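# Fetch lamp-indicated tools from chest drawers into tray

## Task

Look at the board to find which tool picture has its lamp lit. Take that tool out of the chest, set it down wholly within the tray, release it, and push every drawer fully closed so the next lamp comes on. Repeat until no lamp is lit. At the end the fetched tools must remain in the tray, all other tools must be in the chest, and the tray may hold nothing else. Everything must stay in place without the robot supporting it. Finally open the gripper and move the arm away.

## Robot and tools

Robot: one arm with a parallel two-finger gripper. Nothing should be dropped, slammed, struck hard or shoved forcefully, and nothing may leave the table. Now and then an outside force may briefly pull on a held part or push a loose object, so check the result after grasps and placements.

Frames. The scene frame has its origin on the table top straight below the arm's base, with +z up and +y to the left when facing along +x. The base itself may sit tilted. The gripper frame has the fingers pointing along its +z axis, and the fingers open and close along its y axis. The reported hand point lies midway between the closed pads. Closed fingertips reach about 33 mm past it, and open ones about 9 mm. While closing, the tips move roughly 24 mm further from the arm, so leave that clearance above a surface.

The row. Both motion tools use a row of 9 numbers, each in [-1, 1], in this order: dx, dy, dz, rx, ry, rz, position, force_limit, speed. The first six are an offset, not a pose. They are measured in the gripper's own axes from the gripper's measured pose when the action (or move) starts. A value of 1.0 equals 0.6 m for dx, dy, dz or 180 degrees for the rotation. rx, ry, rz form one rotation vector. The last three are absolute gripper settings. position: +1 is fully open (140 mm), the pads touch near -0.8, and -1 keeps closing until blocked. force_limit sets grip force on parts up to 40 mm wide: about 14 N at -1, 60 N at 0, 107 N at +1. speed sets finger speed: about 30 mm/s at -1, 140 at 0, 250 at +1.

execute_actions(actions): a list of actions run one after another. Each action is a table of up to 15 rows; each row lasts one control step of 1/30 s, so an action lasts 0.5 s, and a short table repeats its final row to fill the 15 steps. Every row in an action is an offset from that action's starting pose, not from the row before it. For the first action of a call, the start is the last pose reported in this scene. An empty list just returns the current state and images.

Each step, the commanded pose is clipped to within 70 mm and 16 degrees of the measured pose, and damped inverse kinematics drives the joints toward it, favouring position over orientation when both cannot be met. After an action, the arm does not continue toward the full target; it goes at most to the last clipped pose, so large offsets need follow-up actions. The elbow cannot fully straighten.

move(target, speed, blocking): target is one row, an offset from the pose in the most recent result that showed one, in gripper axes. The gripper travels on a straight path toward it; finger values are sent at the start. speed is the path's top speed in m/s, 0.002 to 0.5 (default 0.25); rotation is capped at twice that number in rad/s. The path takes 0.5 to 10 s and stops short if longer. It turns the shorter way and does not avoid obstacles; the hand may lag, drift or overshoot the speed, especially near full reach. Faster moves and targets set deeper past a contact push harder. blocking=false returns after 0.5 s while motion continues; then execute_actions and new moves are refused until a result shows the move ended, so call wait or stop. The result adds a move: line with the outcome (done, off_target, moving, held, fault), any limits that acted (paced: the pose was clipped; held: a check blocked some steps, after which the arm may jump faster than the requested speed), and the distance from target.

wait(seconds): 0 to 10 s; the arm keeps its last command, and a running move continues (the wait returns early when it finishes). stop(): brakes a running move; braking needs room, more when fast, and the fingers are not stopped.

zoom_image(camera, region): closer view of the latest image of one camera; region is [x0, y0, x1, y1] pixels from the top-left, no larger than 504 by 504. Cameras: cam_head_left, cam_head_right, cam_high, cam_low, cam_wrist, all 896x504.

finished_scene(scene): give the current scene's number to end it; irreversible, and the goal must already hold and stay held. Answering without a tool call ends everything.

Reading results. end_effector_position (metres) and end_effector_quat_wxyz are in the scene frame; the printed position can be off, more so at long reach. Hand target is the pose the controller is heading for. A pose unreachable line means the clearance check (which treats the mount under the base as part of the arm) altered or blocked the command. object_status: 0 moving, 1 blocked while opening, 2 blocked while closing (a grip), 3 reached the set position or pads touched (a thin item might still be held). Confirm a grasp by status 2 after sending -1. Stopped fingers stay put until position changes by 0.01 or more, or the object yields or slips away. To squeeze harder while at 2, raise force_limit and toggle position between -1 and -0.98. position_measured is in counts: 3 fully open, 230 pads touching, not linear.

Limits to respect. Joint ranges (rad): waist -2.744 to 2.744, shoulder -1.784 to 1.784, upper arm roll -2.901 to 2.901, elbow -3.042 to -0.152, forearm roll -2.807 to 2.807, wrist pitch 0.544 to 4.517, wrist roll -3.016 to 3.016. Load limits (N m), including a held object's weight: waist 35, shoulder 35, upper arm roll 32, elbow 30, forearm roll 12, wrist pitch 12, wrist roll 12. Reaching one halts the arm for 10 s and drops the remainder of the call (torque fault). Holding loads warms the motors even while you are composing a reply, since the simulation runs on and the arm holds its last command; a MOTOR HOT line warns, and an OVER-TEMPERATURE FAULT line means brakes are set until cooled. Any stop is costly, so avoid long loaded holds and hard contacts.

Each tool is called after ">>>" in YAML: its name, and indented under it one key for each argument.

## Session

>>> execute_actions:
  actions: []

Scene clock: 0.00 s.
end_effector_position=(+0.2190, -0.1631, +0.2345) position_measured=3 object_status=3 end_effector_quat_wxyz=(-0.107, +0.192, +0.974, +0.054)
Joint positions: [-0.792 -0.547  0.182 -2.764  0.103  1.981  1.218]
Joint velocities: [ 0.001 -0.    -0.001  0.002  0.    -0.001  0.001]
Hand target: +0.219, -0.163, +0.234; -0.107, +0.192, +0.974, +0.054

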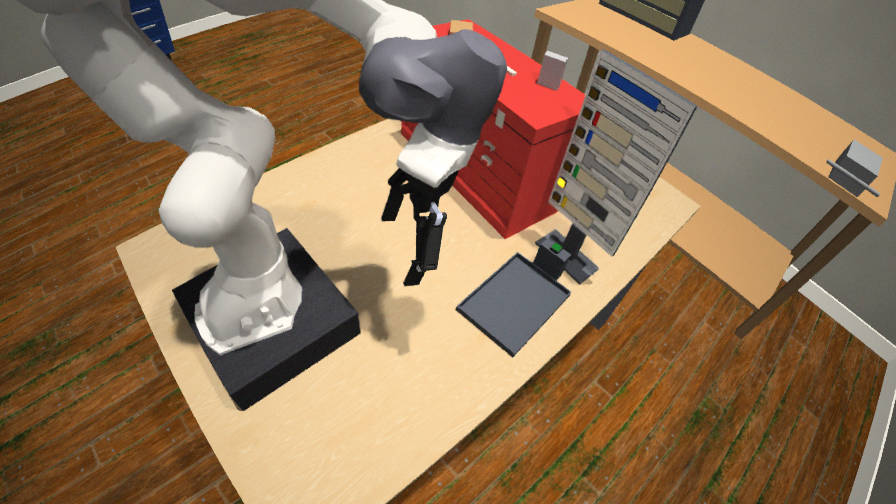

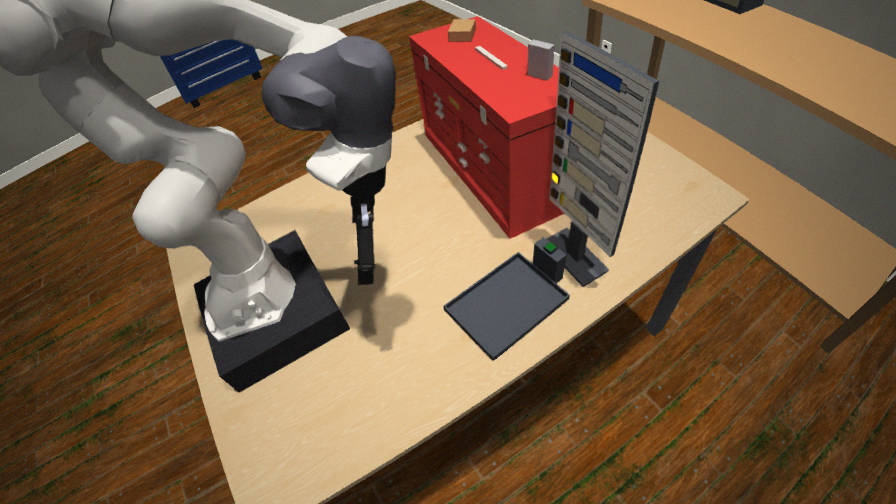

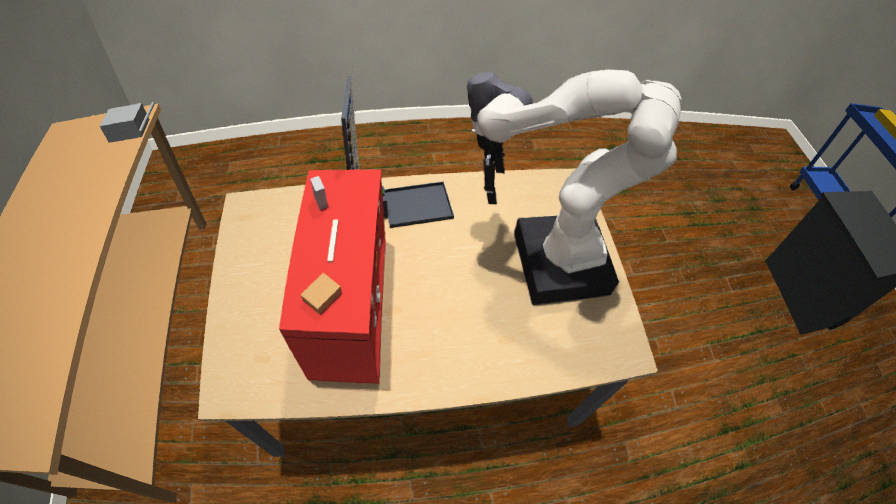

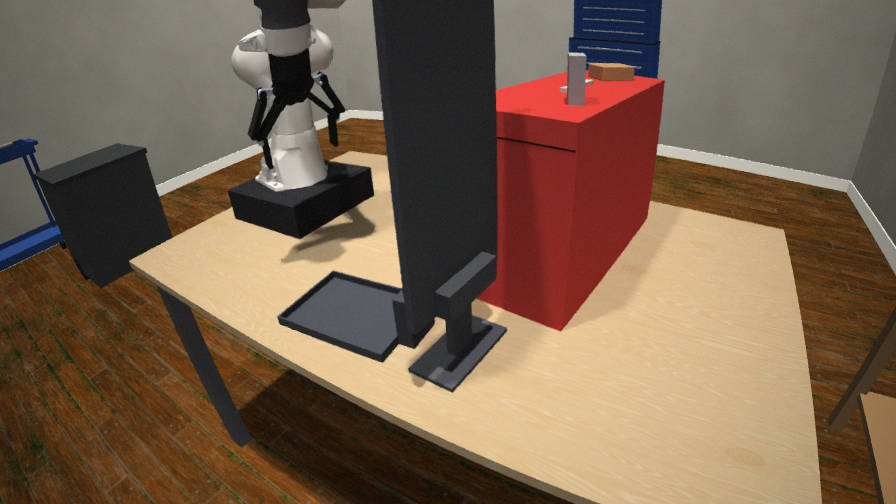

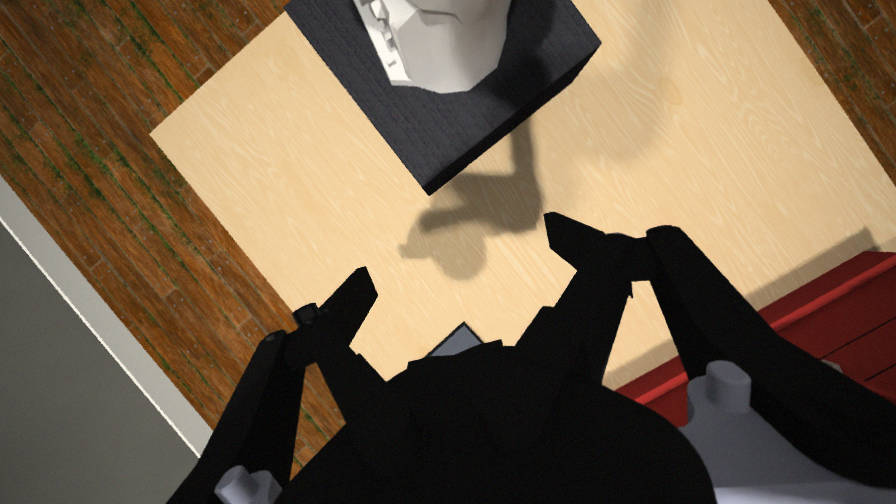

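>>> zoom_image:
  camera: "cam_head_left"
  region: [530,40,710,270]

>>> zoom_image:
  camera: "cam_head_right"
  region: [400,10,570,250]

Region (530, 40, 710, 270) of cam_head_left's 896x504 image, scaled by 2.191, with more detail than that image has; it fills the left 394 columns of this view, and the rest is white.

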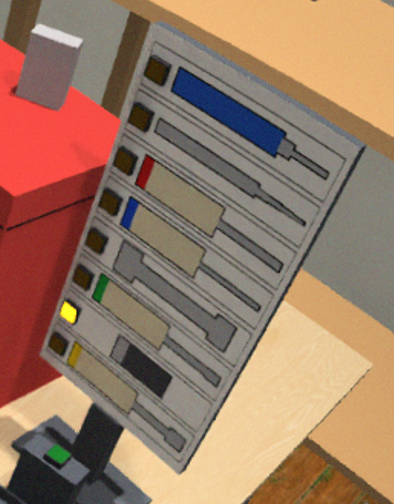

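Region (400, 10, 570, 250) of cam_head_right's 896x504 image, scaled by 2.100, with more detail than that image has; it fills the left 357 columns of this view, and the rest is white.

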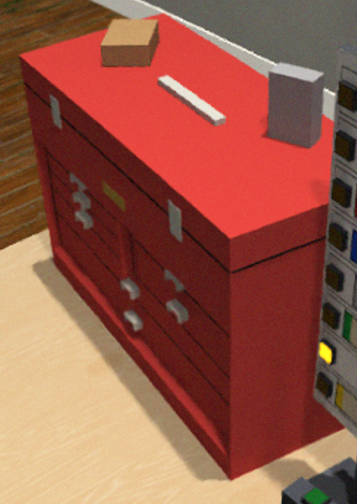

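>>> move:
  target: [-0.198,0.202,-0.06,0.0795,-0.0357,-0.5543,-0.3,0,0]
  speed: 0.45

Scene clock: 45.77 s.
end_effector_position=(+0.3780, -0.0985, +0.2474) position_measured=167 object_status=3 end_effector_quat_wxyz=(-0.003, -0.624, +0.782, +0.002)
Joint positions: [ 0.003 -0.411 -0.224 -2.646 -0.106  2.237  0.046]
Joint velocities: [ 0.002 -0.001 -0.001  0.001 -0.001  0.001 -0.03 ]
Hand target: +0.379, -0.099, +0.248; -0.002, -0.629, +0.777, +0.001
Off the commanded pose: 0.003 m, 1 deg.
move: done

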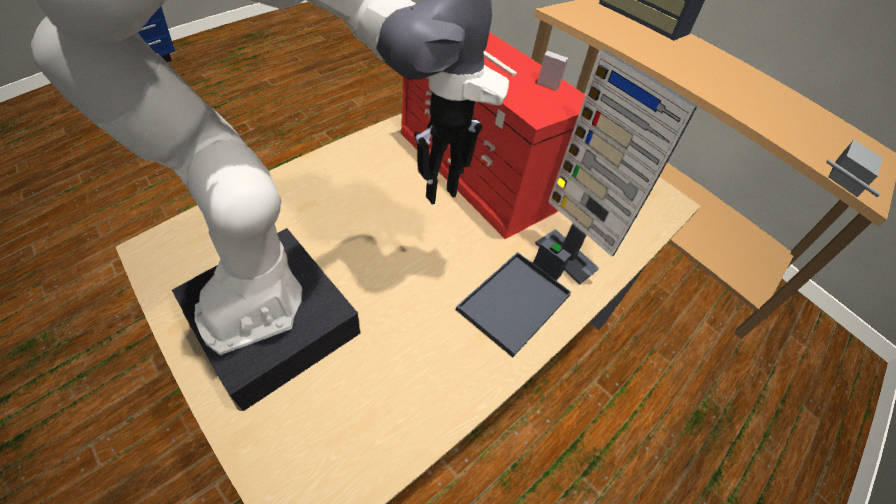

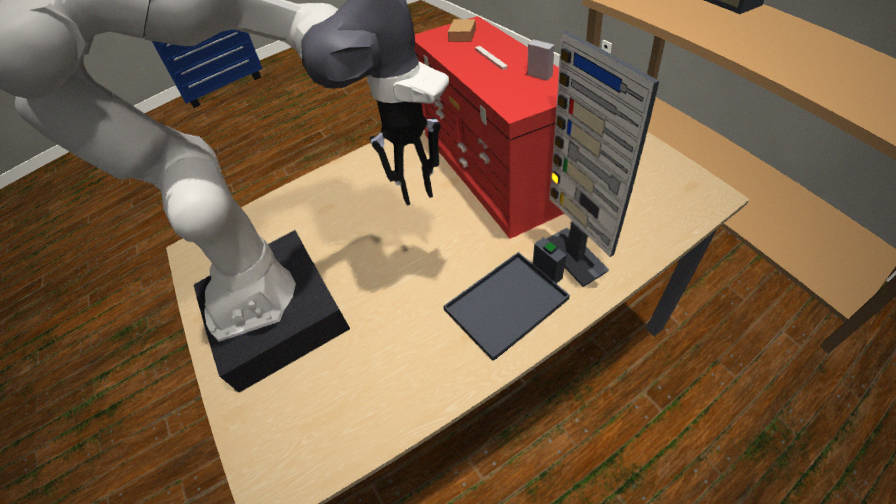

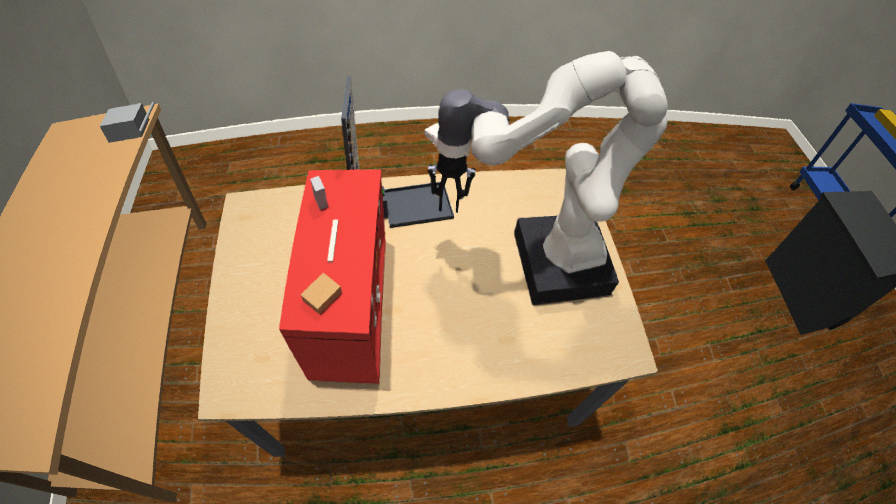

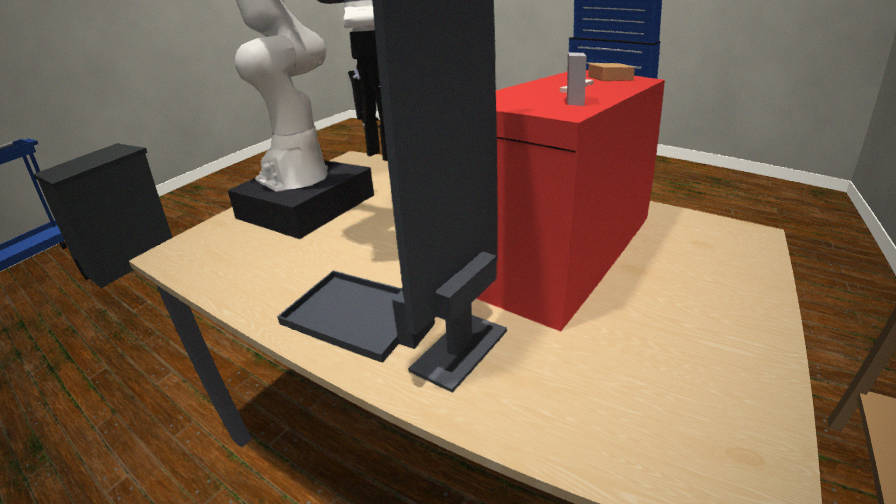

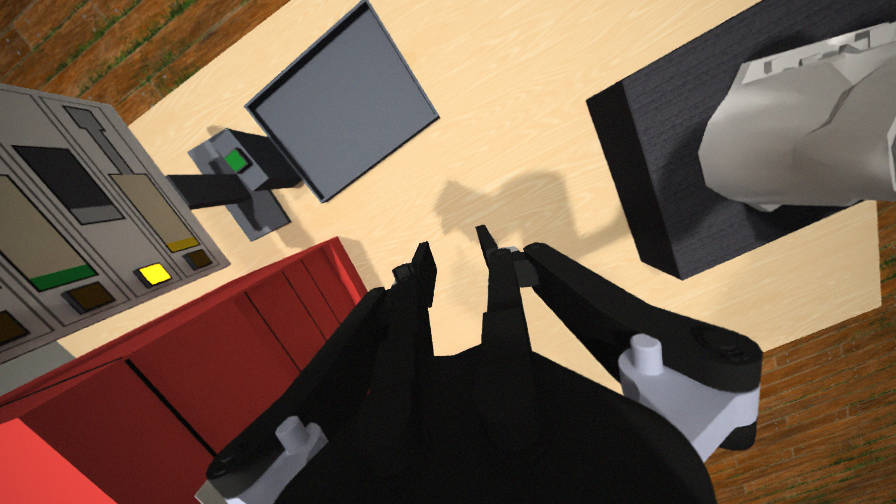

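>>> zoom_image:
  camera: "cam_wrist"
  region: [230,0,450,320]

Region (230, 0, 450, 320) of cam_wrist's 896x504 image, scaled by 1.575, with more detail than that image has; it fills the left 346 columns of this view, and the rest is white.

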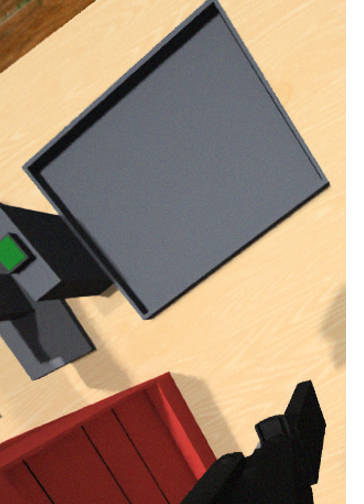

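>>> move:
  target: [-0.192,-0.208,0.0957,0.1643,0.1476,-0.5135,-0.3,0,0]
  speed: 0.4

Scene clock: 71.70 s.
end_effector_position=(+0.5201, -0.0109, +0.1883) position_measured=167 object_status=3 end_effector_quat_wxyz=(+0.018, +0.962, -0.033, +0.271)
Joint positions: [-0.004 -0.035 -0.195 -2.633 -1.509  3.216 -0.214]
Joint velocities: [ 0.001  0.011 -0.001  0.043 -0.235 -0.     0.249]
Hand target: +0.520, -0.010, +0.188; +0.010, +0.961, -0.056, +0.272
Off the commanded pose: 0.006 m, 5 deg.
move: off_target

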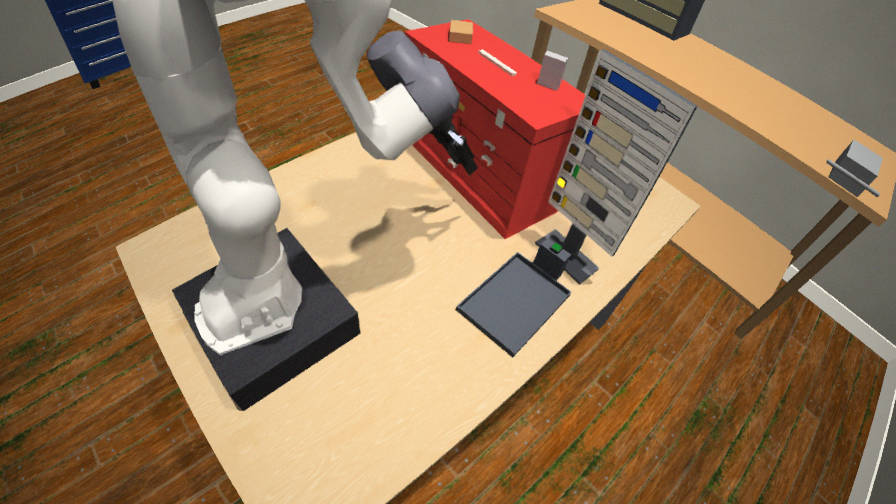

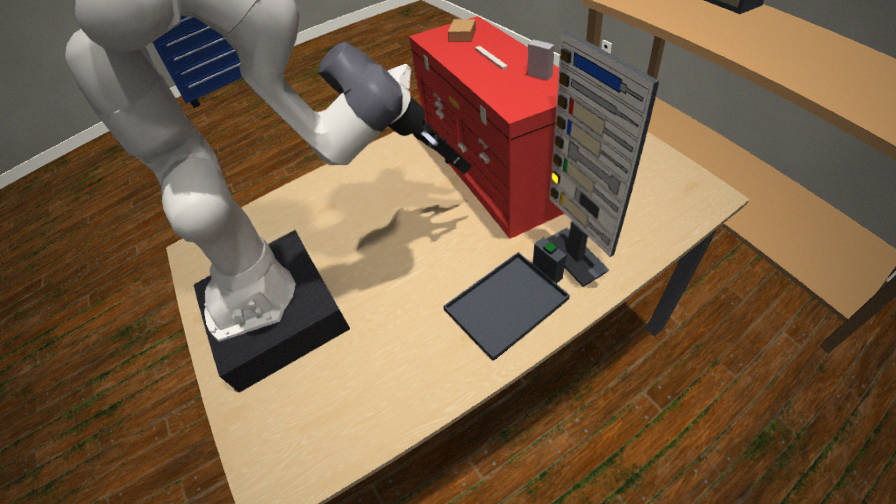

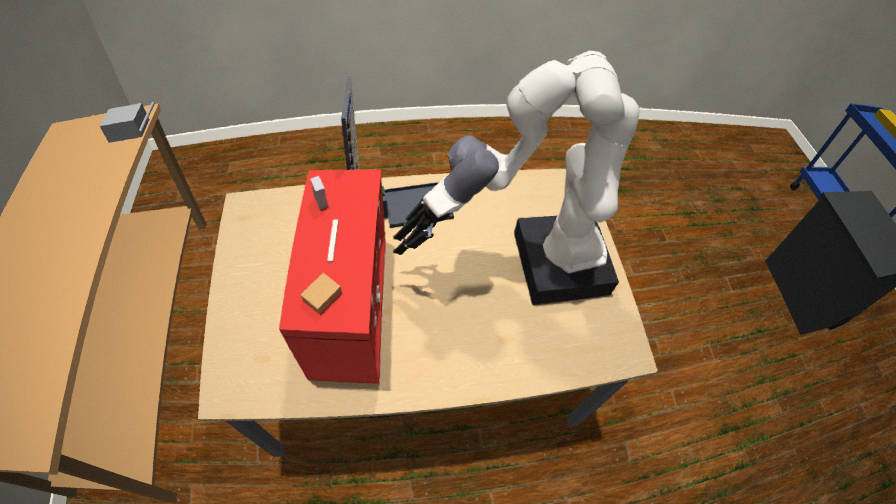

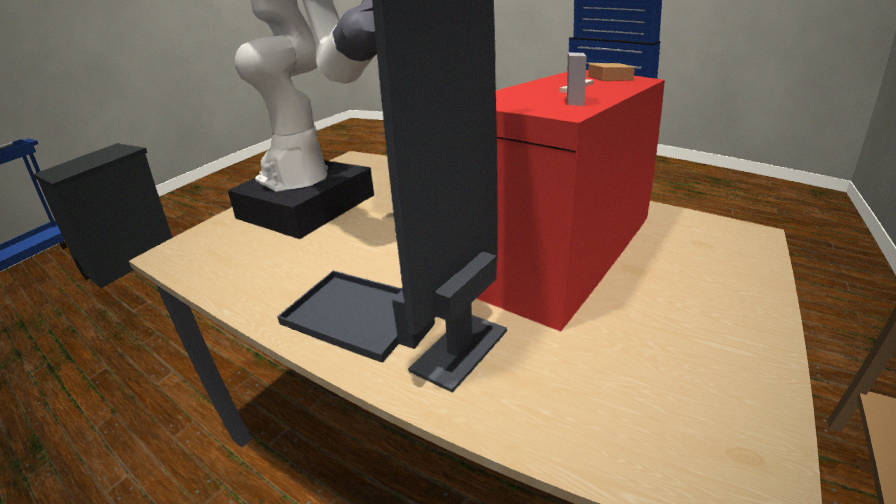

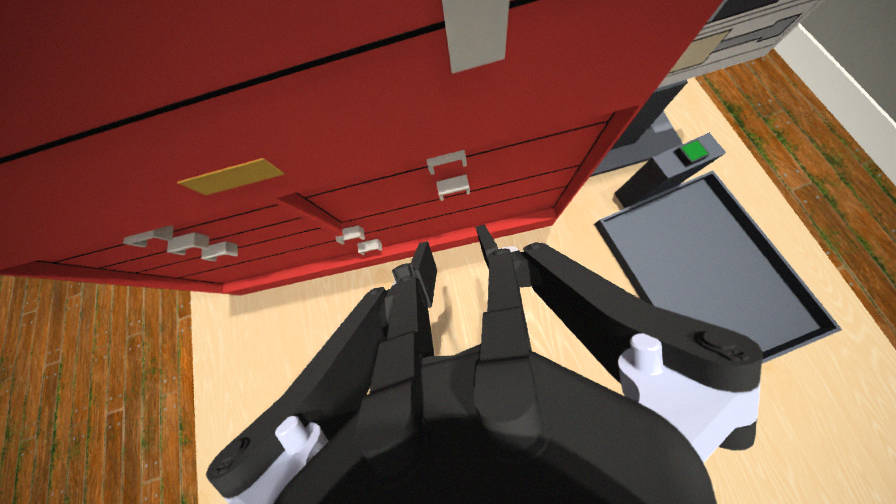

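>>> execute_actions:
  actions: []

>>> zoom_image:
  camera: "cam_wrist"
  region: [320,110,560,290]

Scene clock: 89.93 s.
end_effector_position=(+0.5193, -0.0105, +0.1878) position_measured=167 object_status=3 end_effector_quat_wxyz=(+0.011, +0.961, -0.056, +0.272)
Joint positions: [-0.004 -0.034 -0.195 -2.629 -1.537  3.216 -0.138]
Joint velocities: [ 0.001 -0.     0.002  0.    -0.     0.001 -0.   ]
Hand target: +0.520, -0.010, +0.188; +0.010, +0.961, -0.056, +0.272
Off the commanded pose: 0.007 m, 4 deg.

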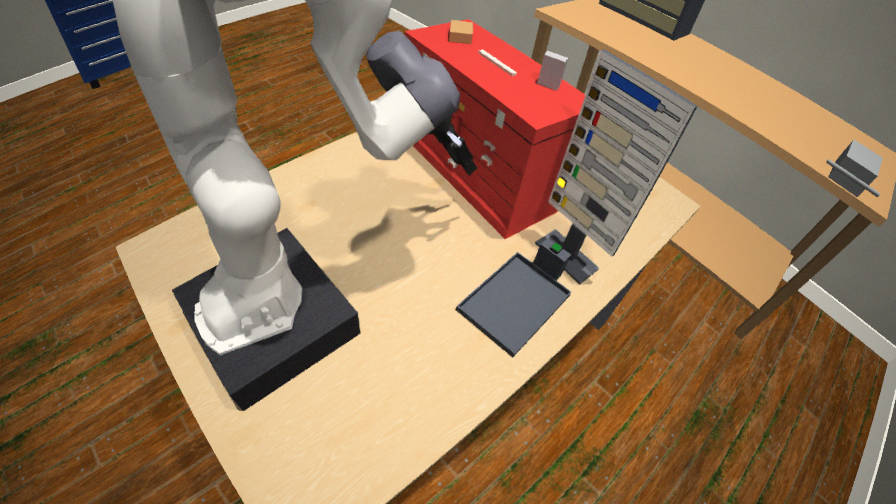

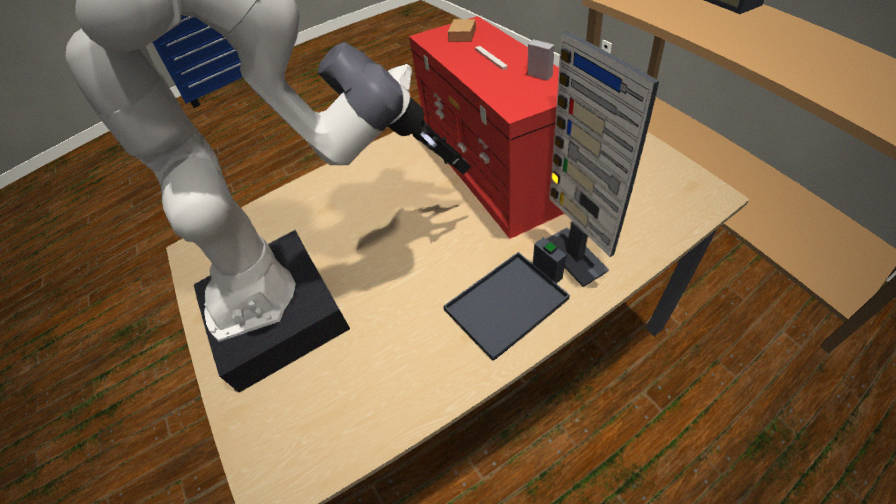

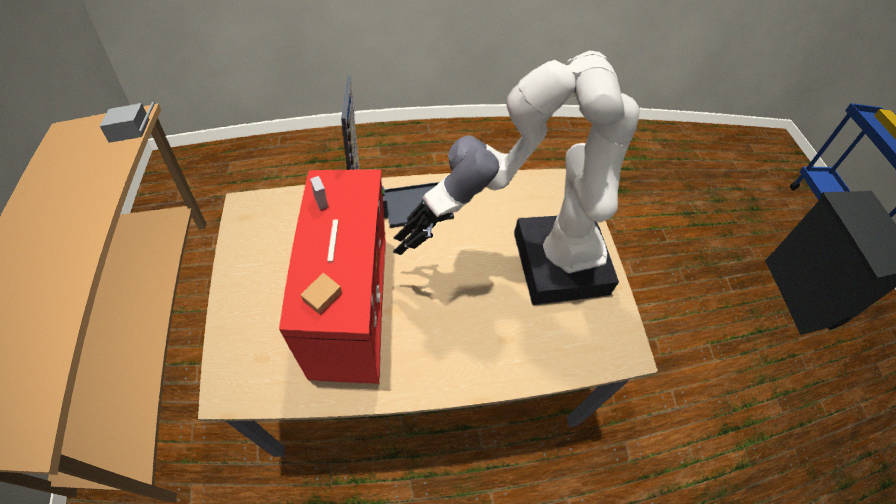

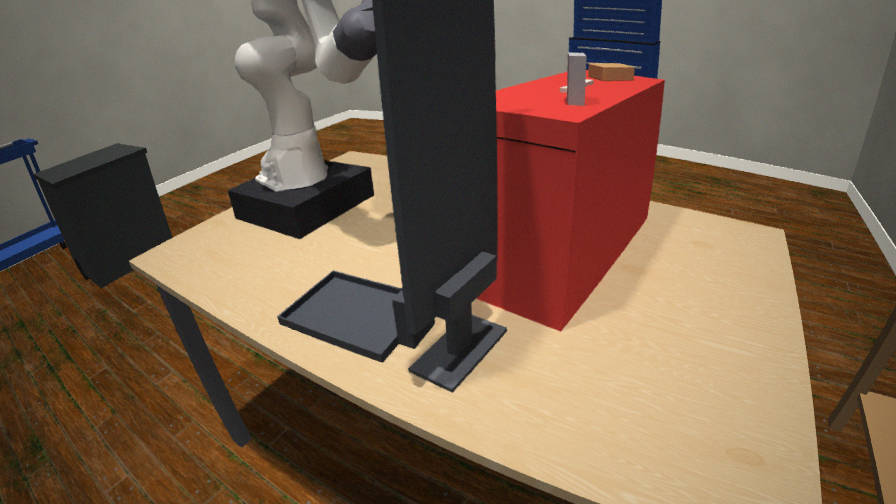

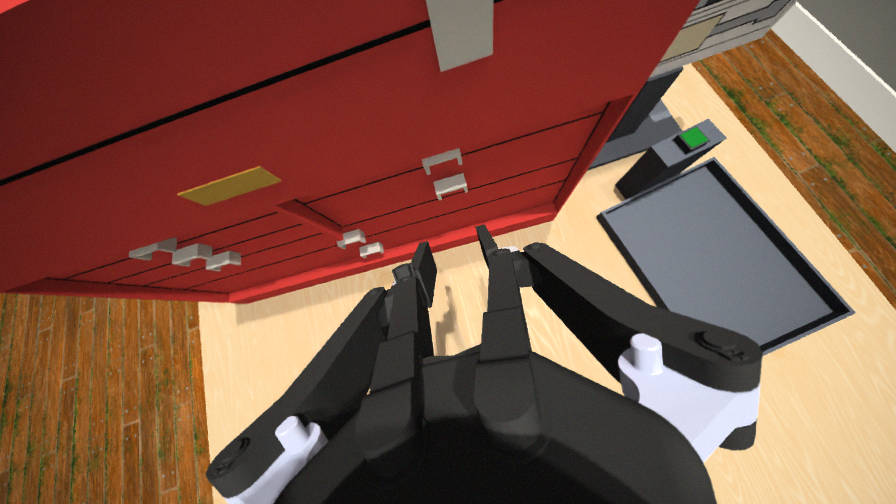

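Region (320, 110, 560, 290) of cam_wrist's 896x504 image, scaled by 2.100, with more detail than that image has; it fills the top 378 rows of this view, and the rest is white.

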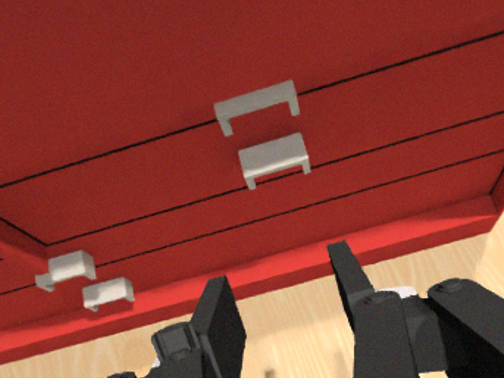

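>>> move:
  target: [0,0.015,0,0,-0.09,0,-0.3,0,0]
  speed: 0.15

Scene clock: 102.93 s.
end_effector_position=(+0.5222, -0.0252, +0.1900) position_measured=167 object_status=3 end_effector_quat_wxyz=(+0.011, +0.988, -0.066, +0.142)
Joint positions: [ 0.566 -0.081 -0.589 -2.6   -0.187  2.816 -1.337]
Joint velocities: [ 0.004 -0.001 -0.002 -0.001  0.011 -0.003 -0.044]
Hand target: +0.522, -0.025, +0.189; +0.012, +0.988, -0.059, +0.141
Off the commanded pose: 0.007 m, 2 deg.
move: off_target

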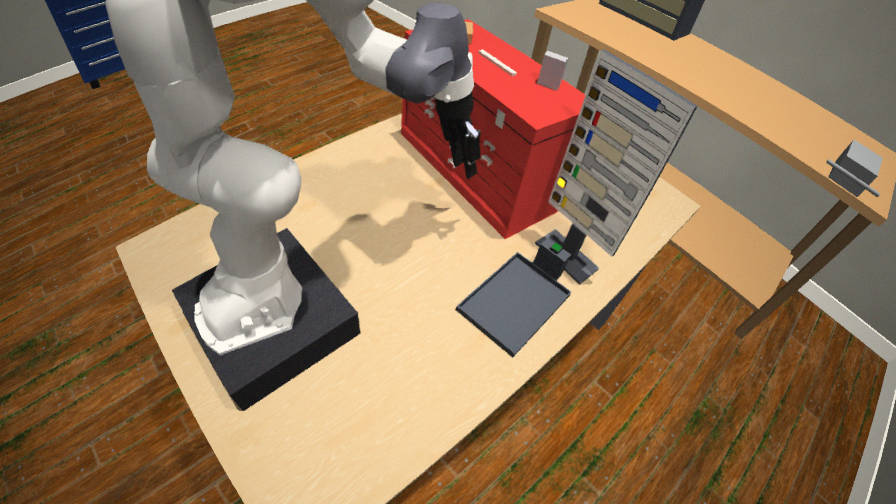

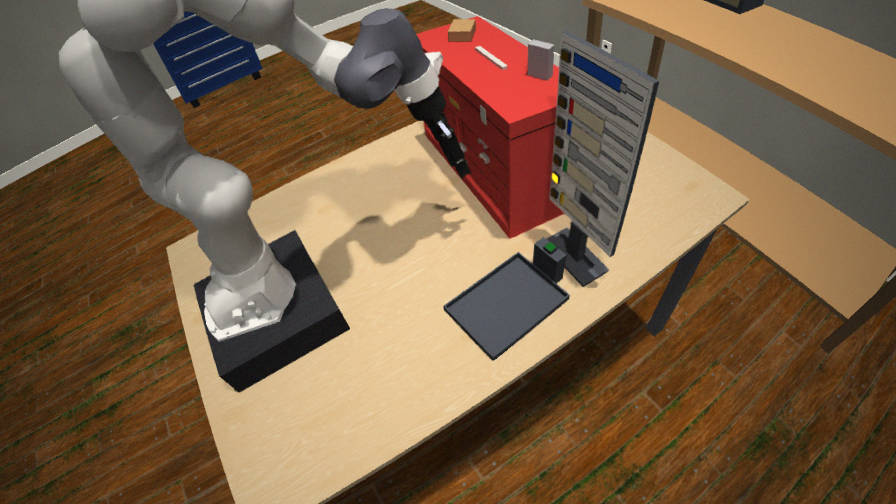

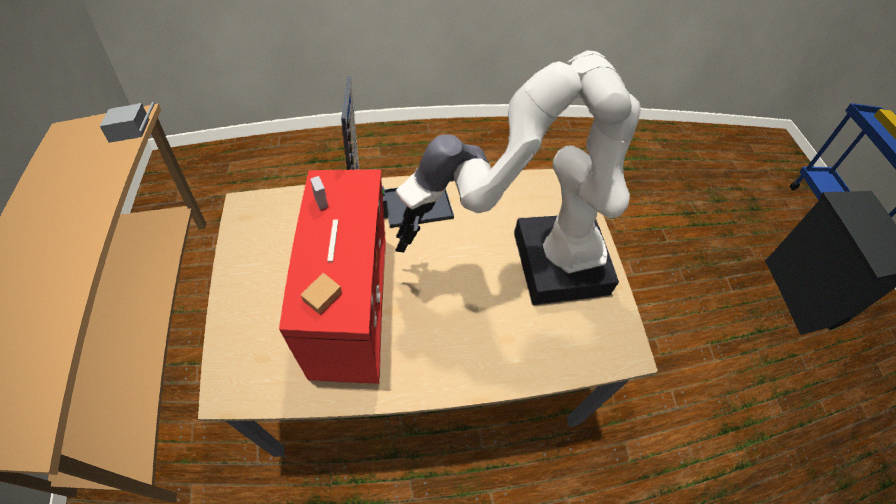

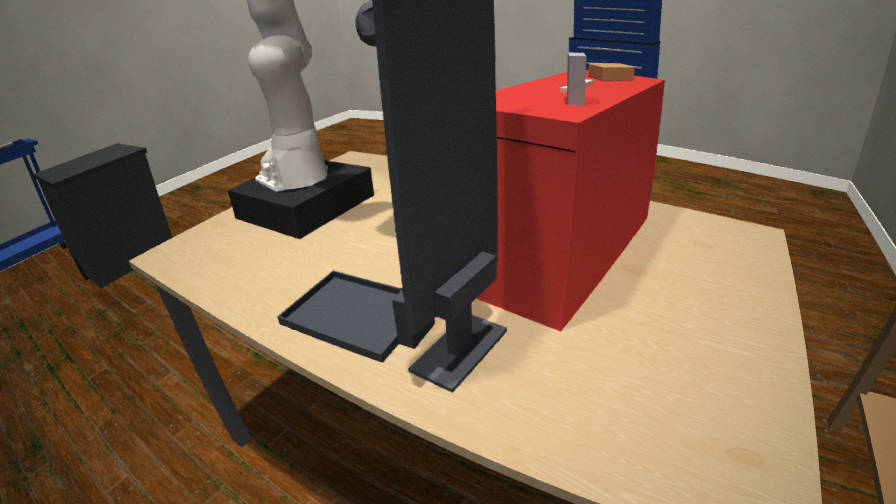

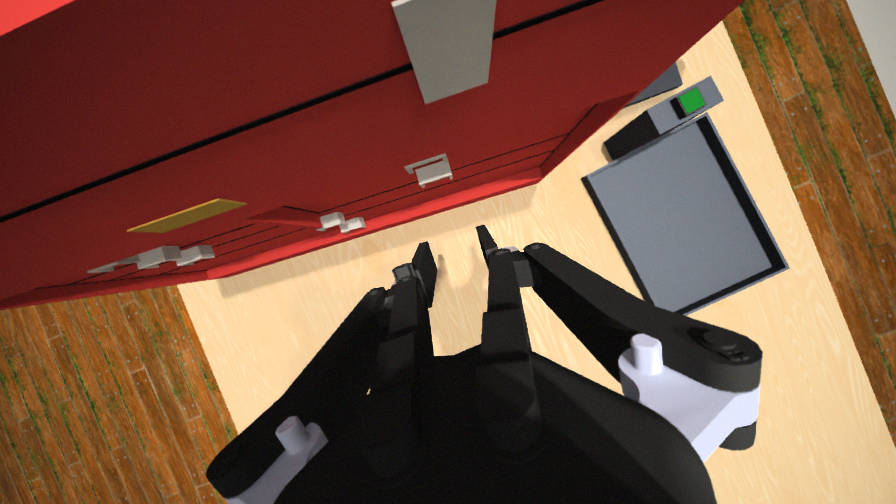

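>>> execute_actions:
  actions: []

Scene clock: 113.83 s.
end_effector_position=(+0.5221, -0.0252, +0.1899) position_measured=167 object_status=3 end_effector_quat_wxyz=(+0.012, +0.988, -0.060, +0.142)
Joint positions: [ 0.566 -0.081 -0.589 -2.599 -0.186  2.815 -1.35 ]
Joint velocities: [ 0.    -0.     0.001  0.002 -0.001 -0.    -0.001]
Hand target: +0.522, -0.025, +0.189; +0.012, +0.988, -0.059, +0.141
Off the commanded pose: 0.007 m, 1 deg.

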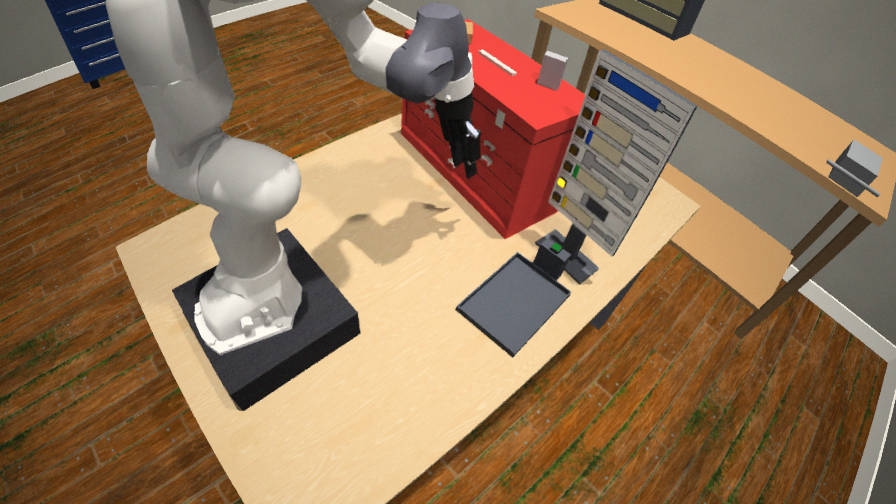

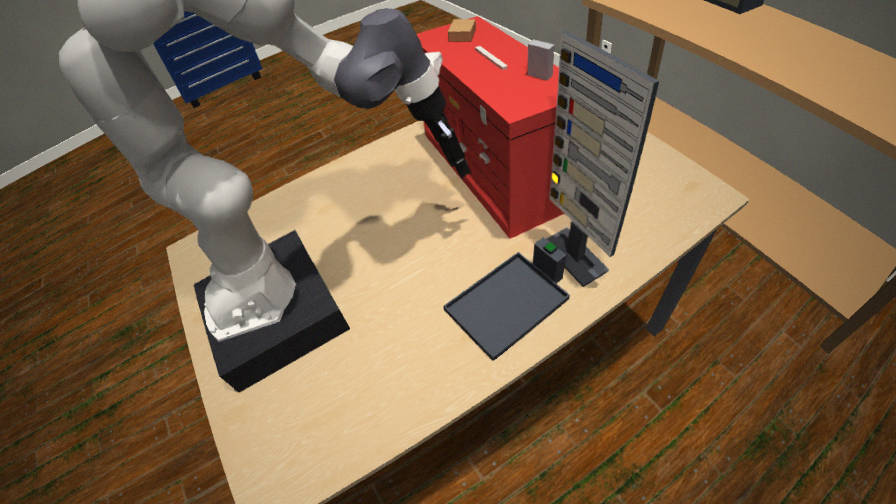

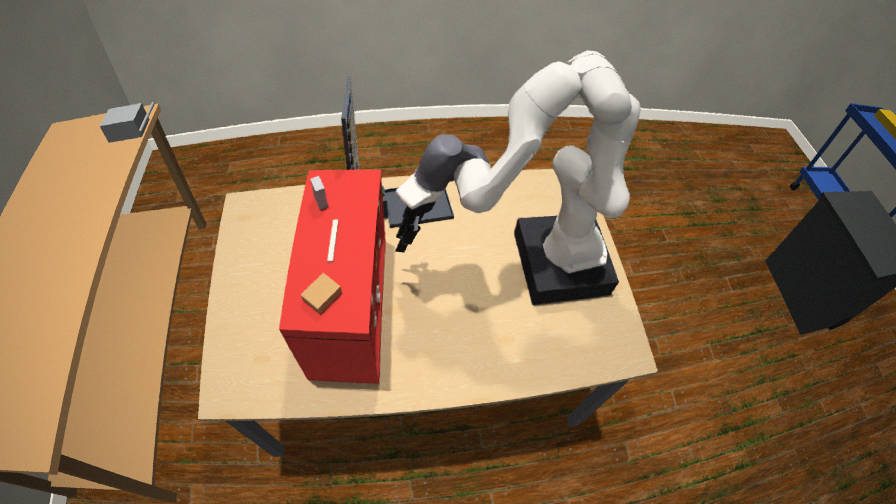

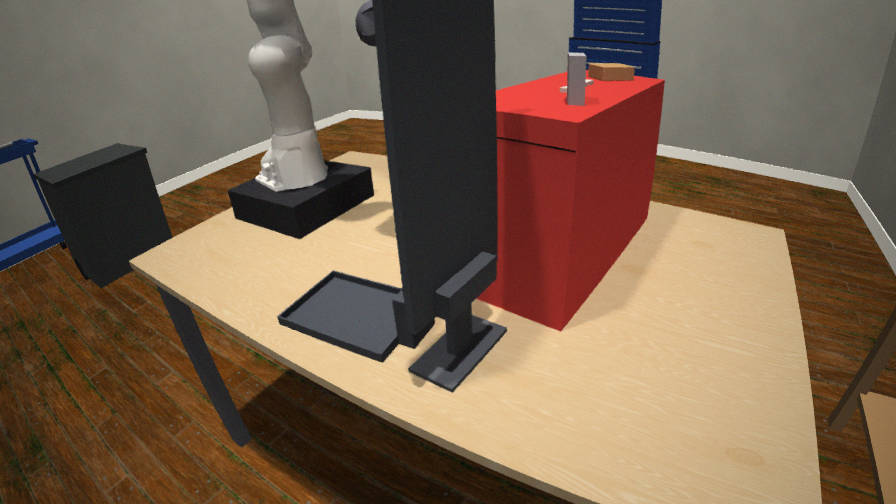

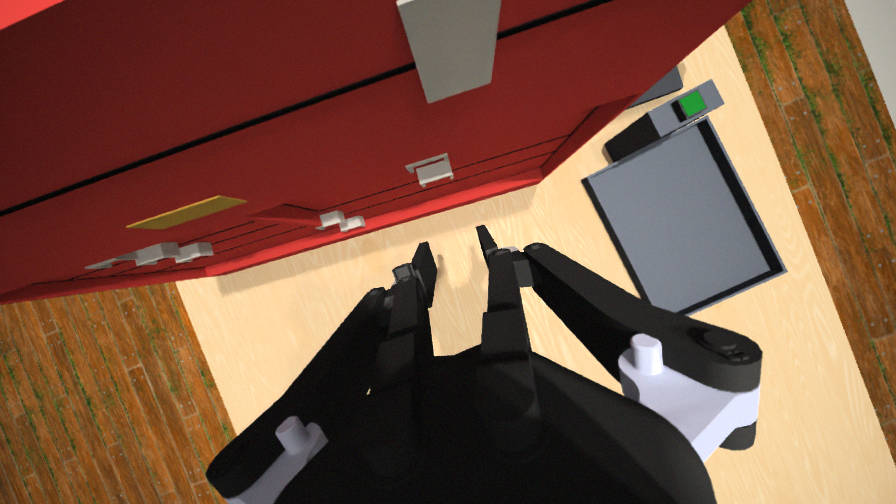

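>>> move:
  target: [0,0,0,0,0.105,0,-0.3,0,0]
  speed: 0.15

Scene clock: 119.37 s.
end_effector_position=(+0.5198, -0.0223, +0.1892) position_measured=167 object_status=3 end_effector_quat_wxyz=(-0.012, +0.955, -0.069, +0.287)
Joint positions: [-0.245 -0.064  0.161 -2.85  -0.283  3.379 -1.252]
Joint velocities: [-0.295  0.     0.402 -0.038  0.328  0.053 -0.213]
Hand target: +0.521, -0.025, +0.191; -0.004, +0.955, -0.053, +0.291
Off the commanded pose: 0.004 m, 4 deg.
move: off_target

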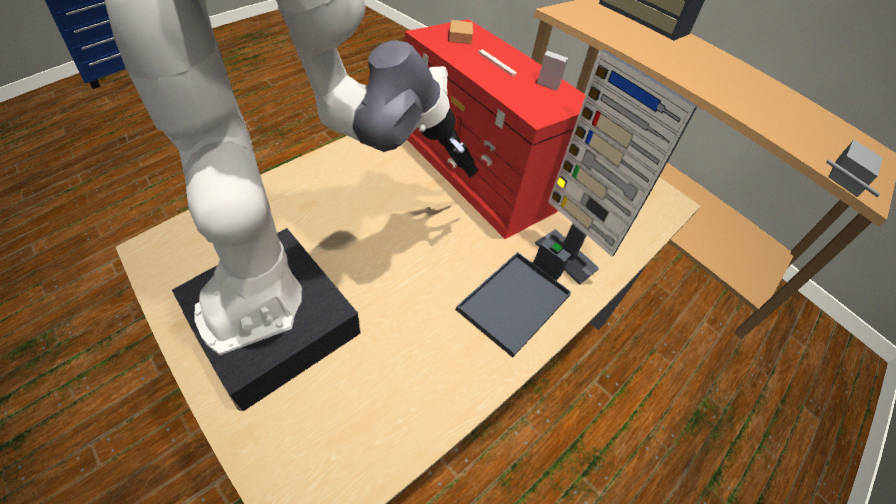

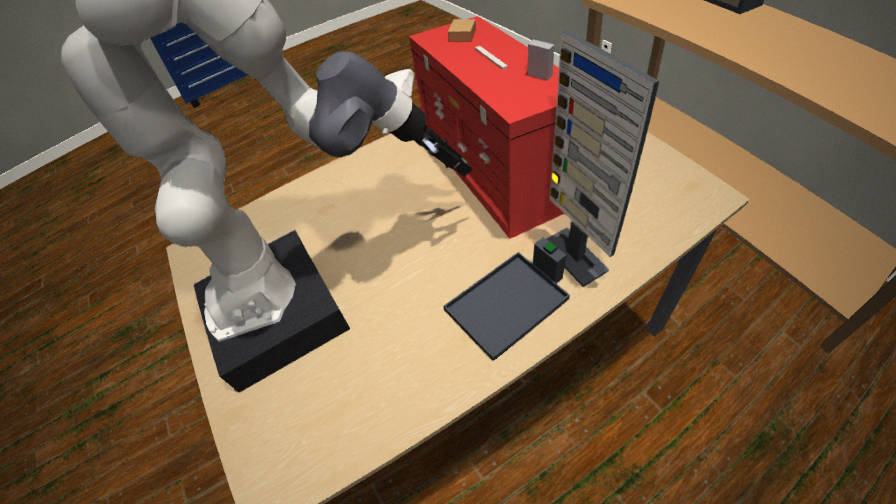

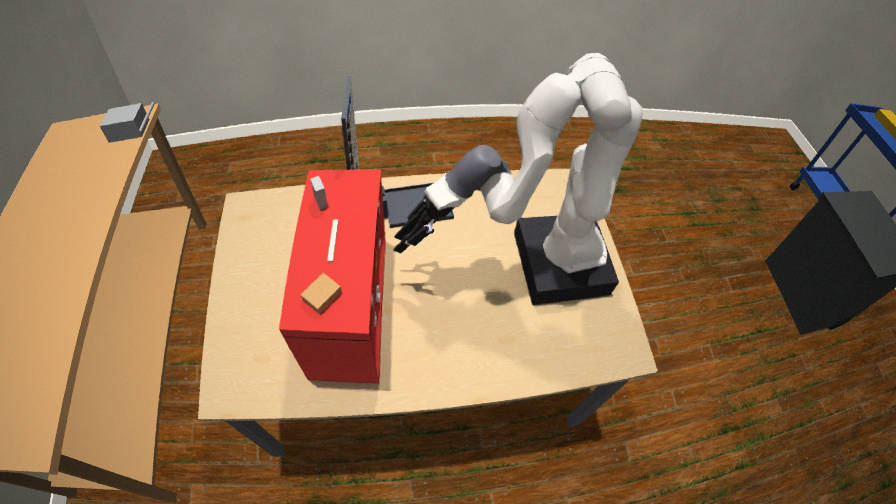

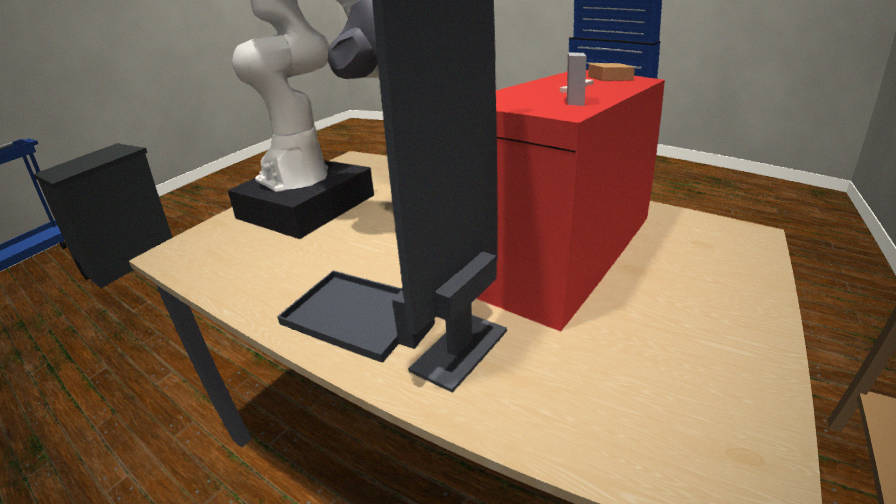

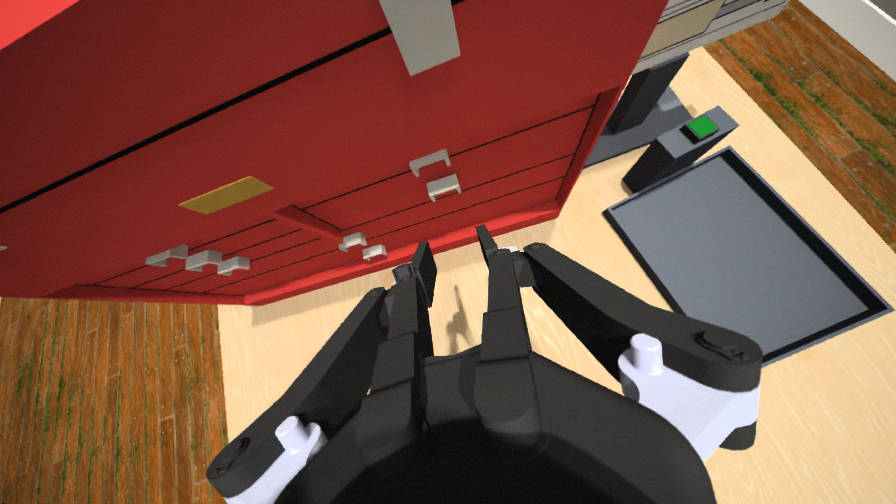

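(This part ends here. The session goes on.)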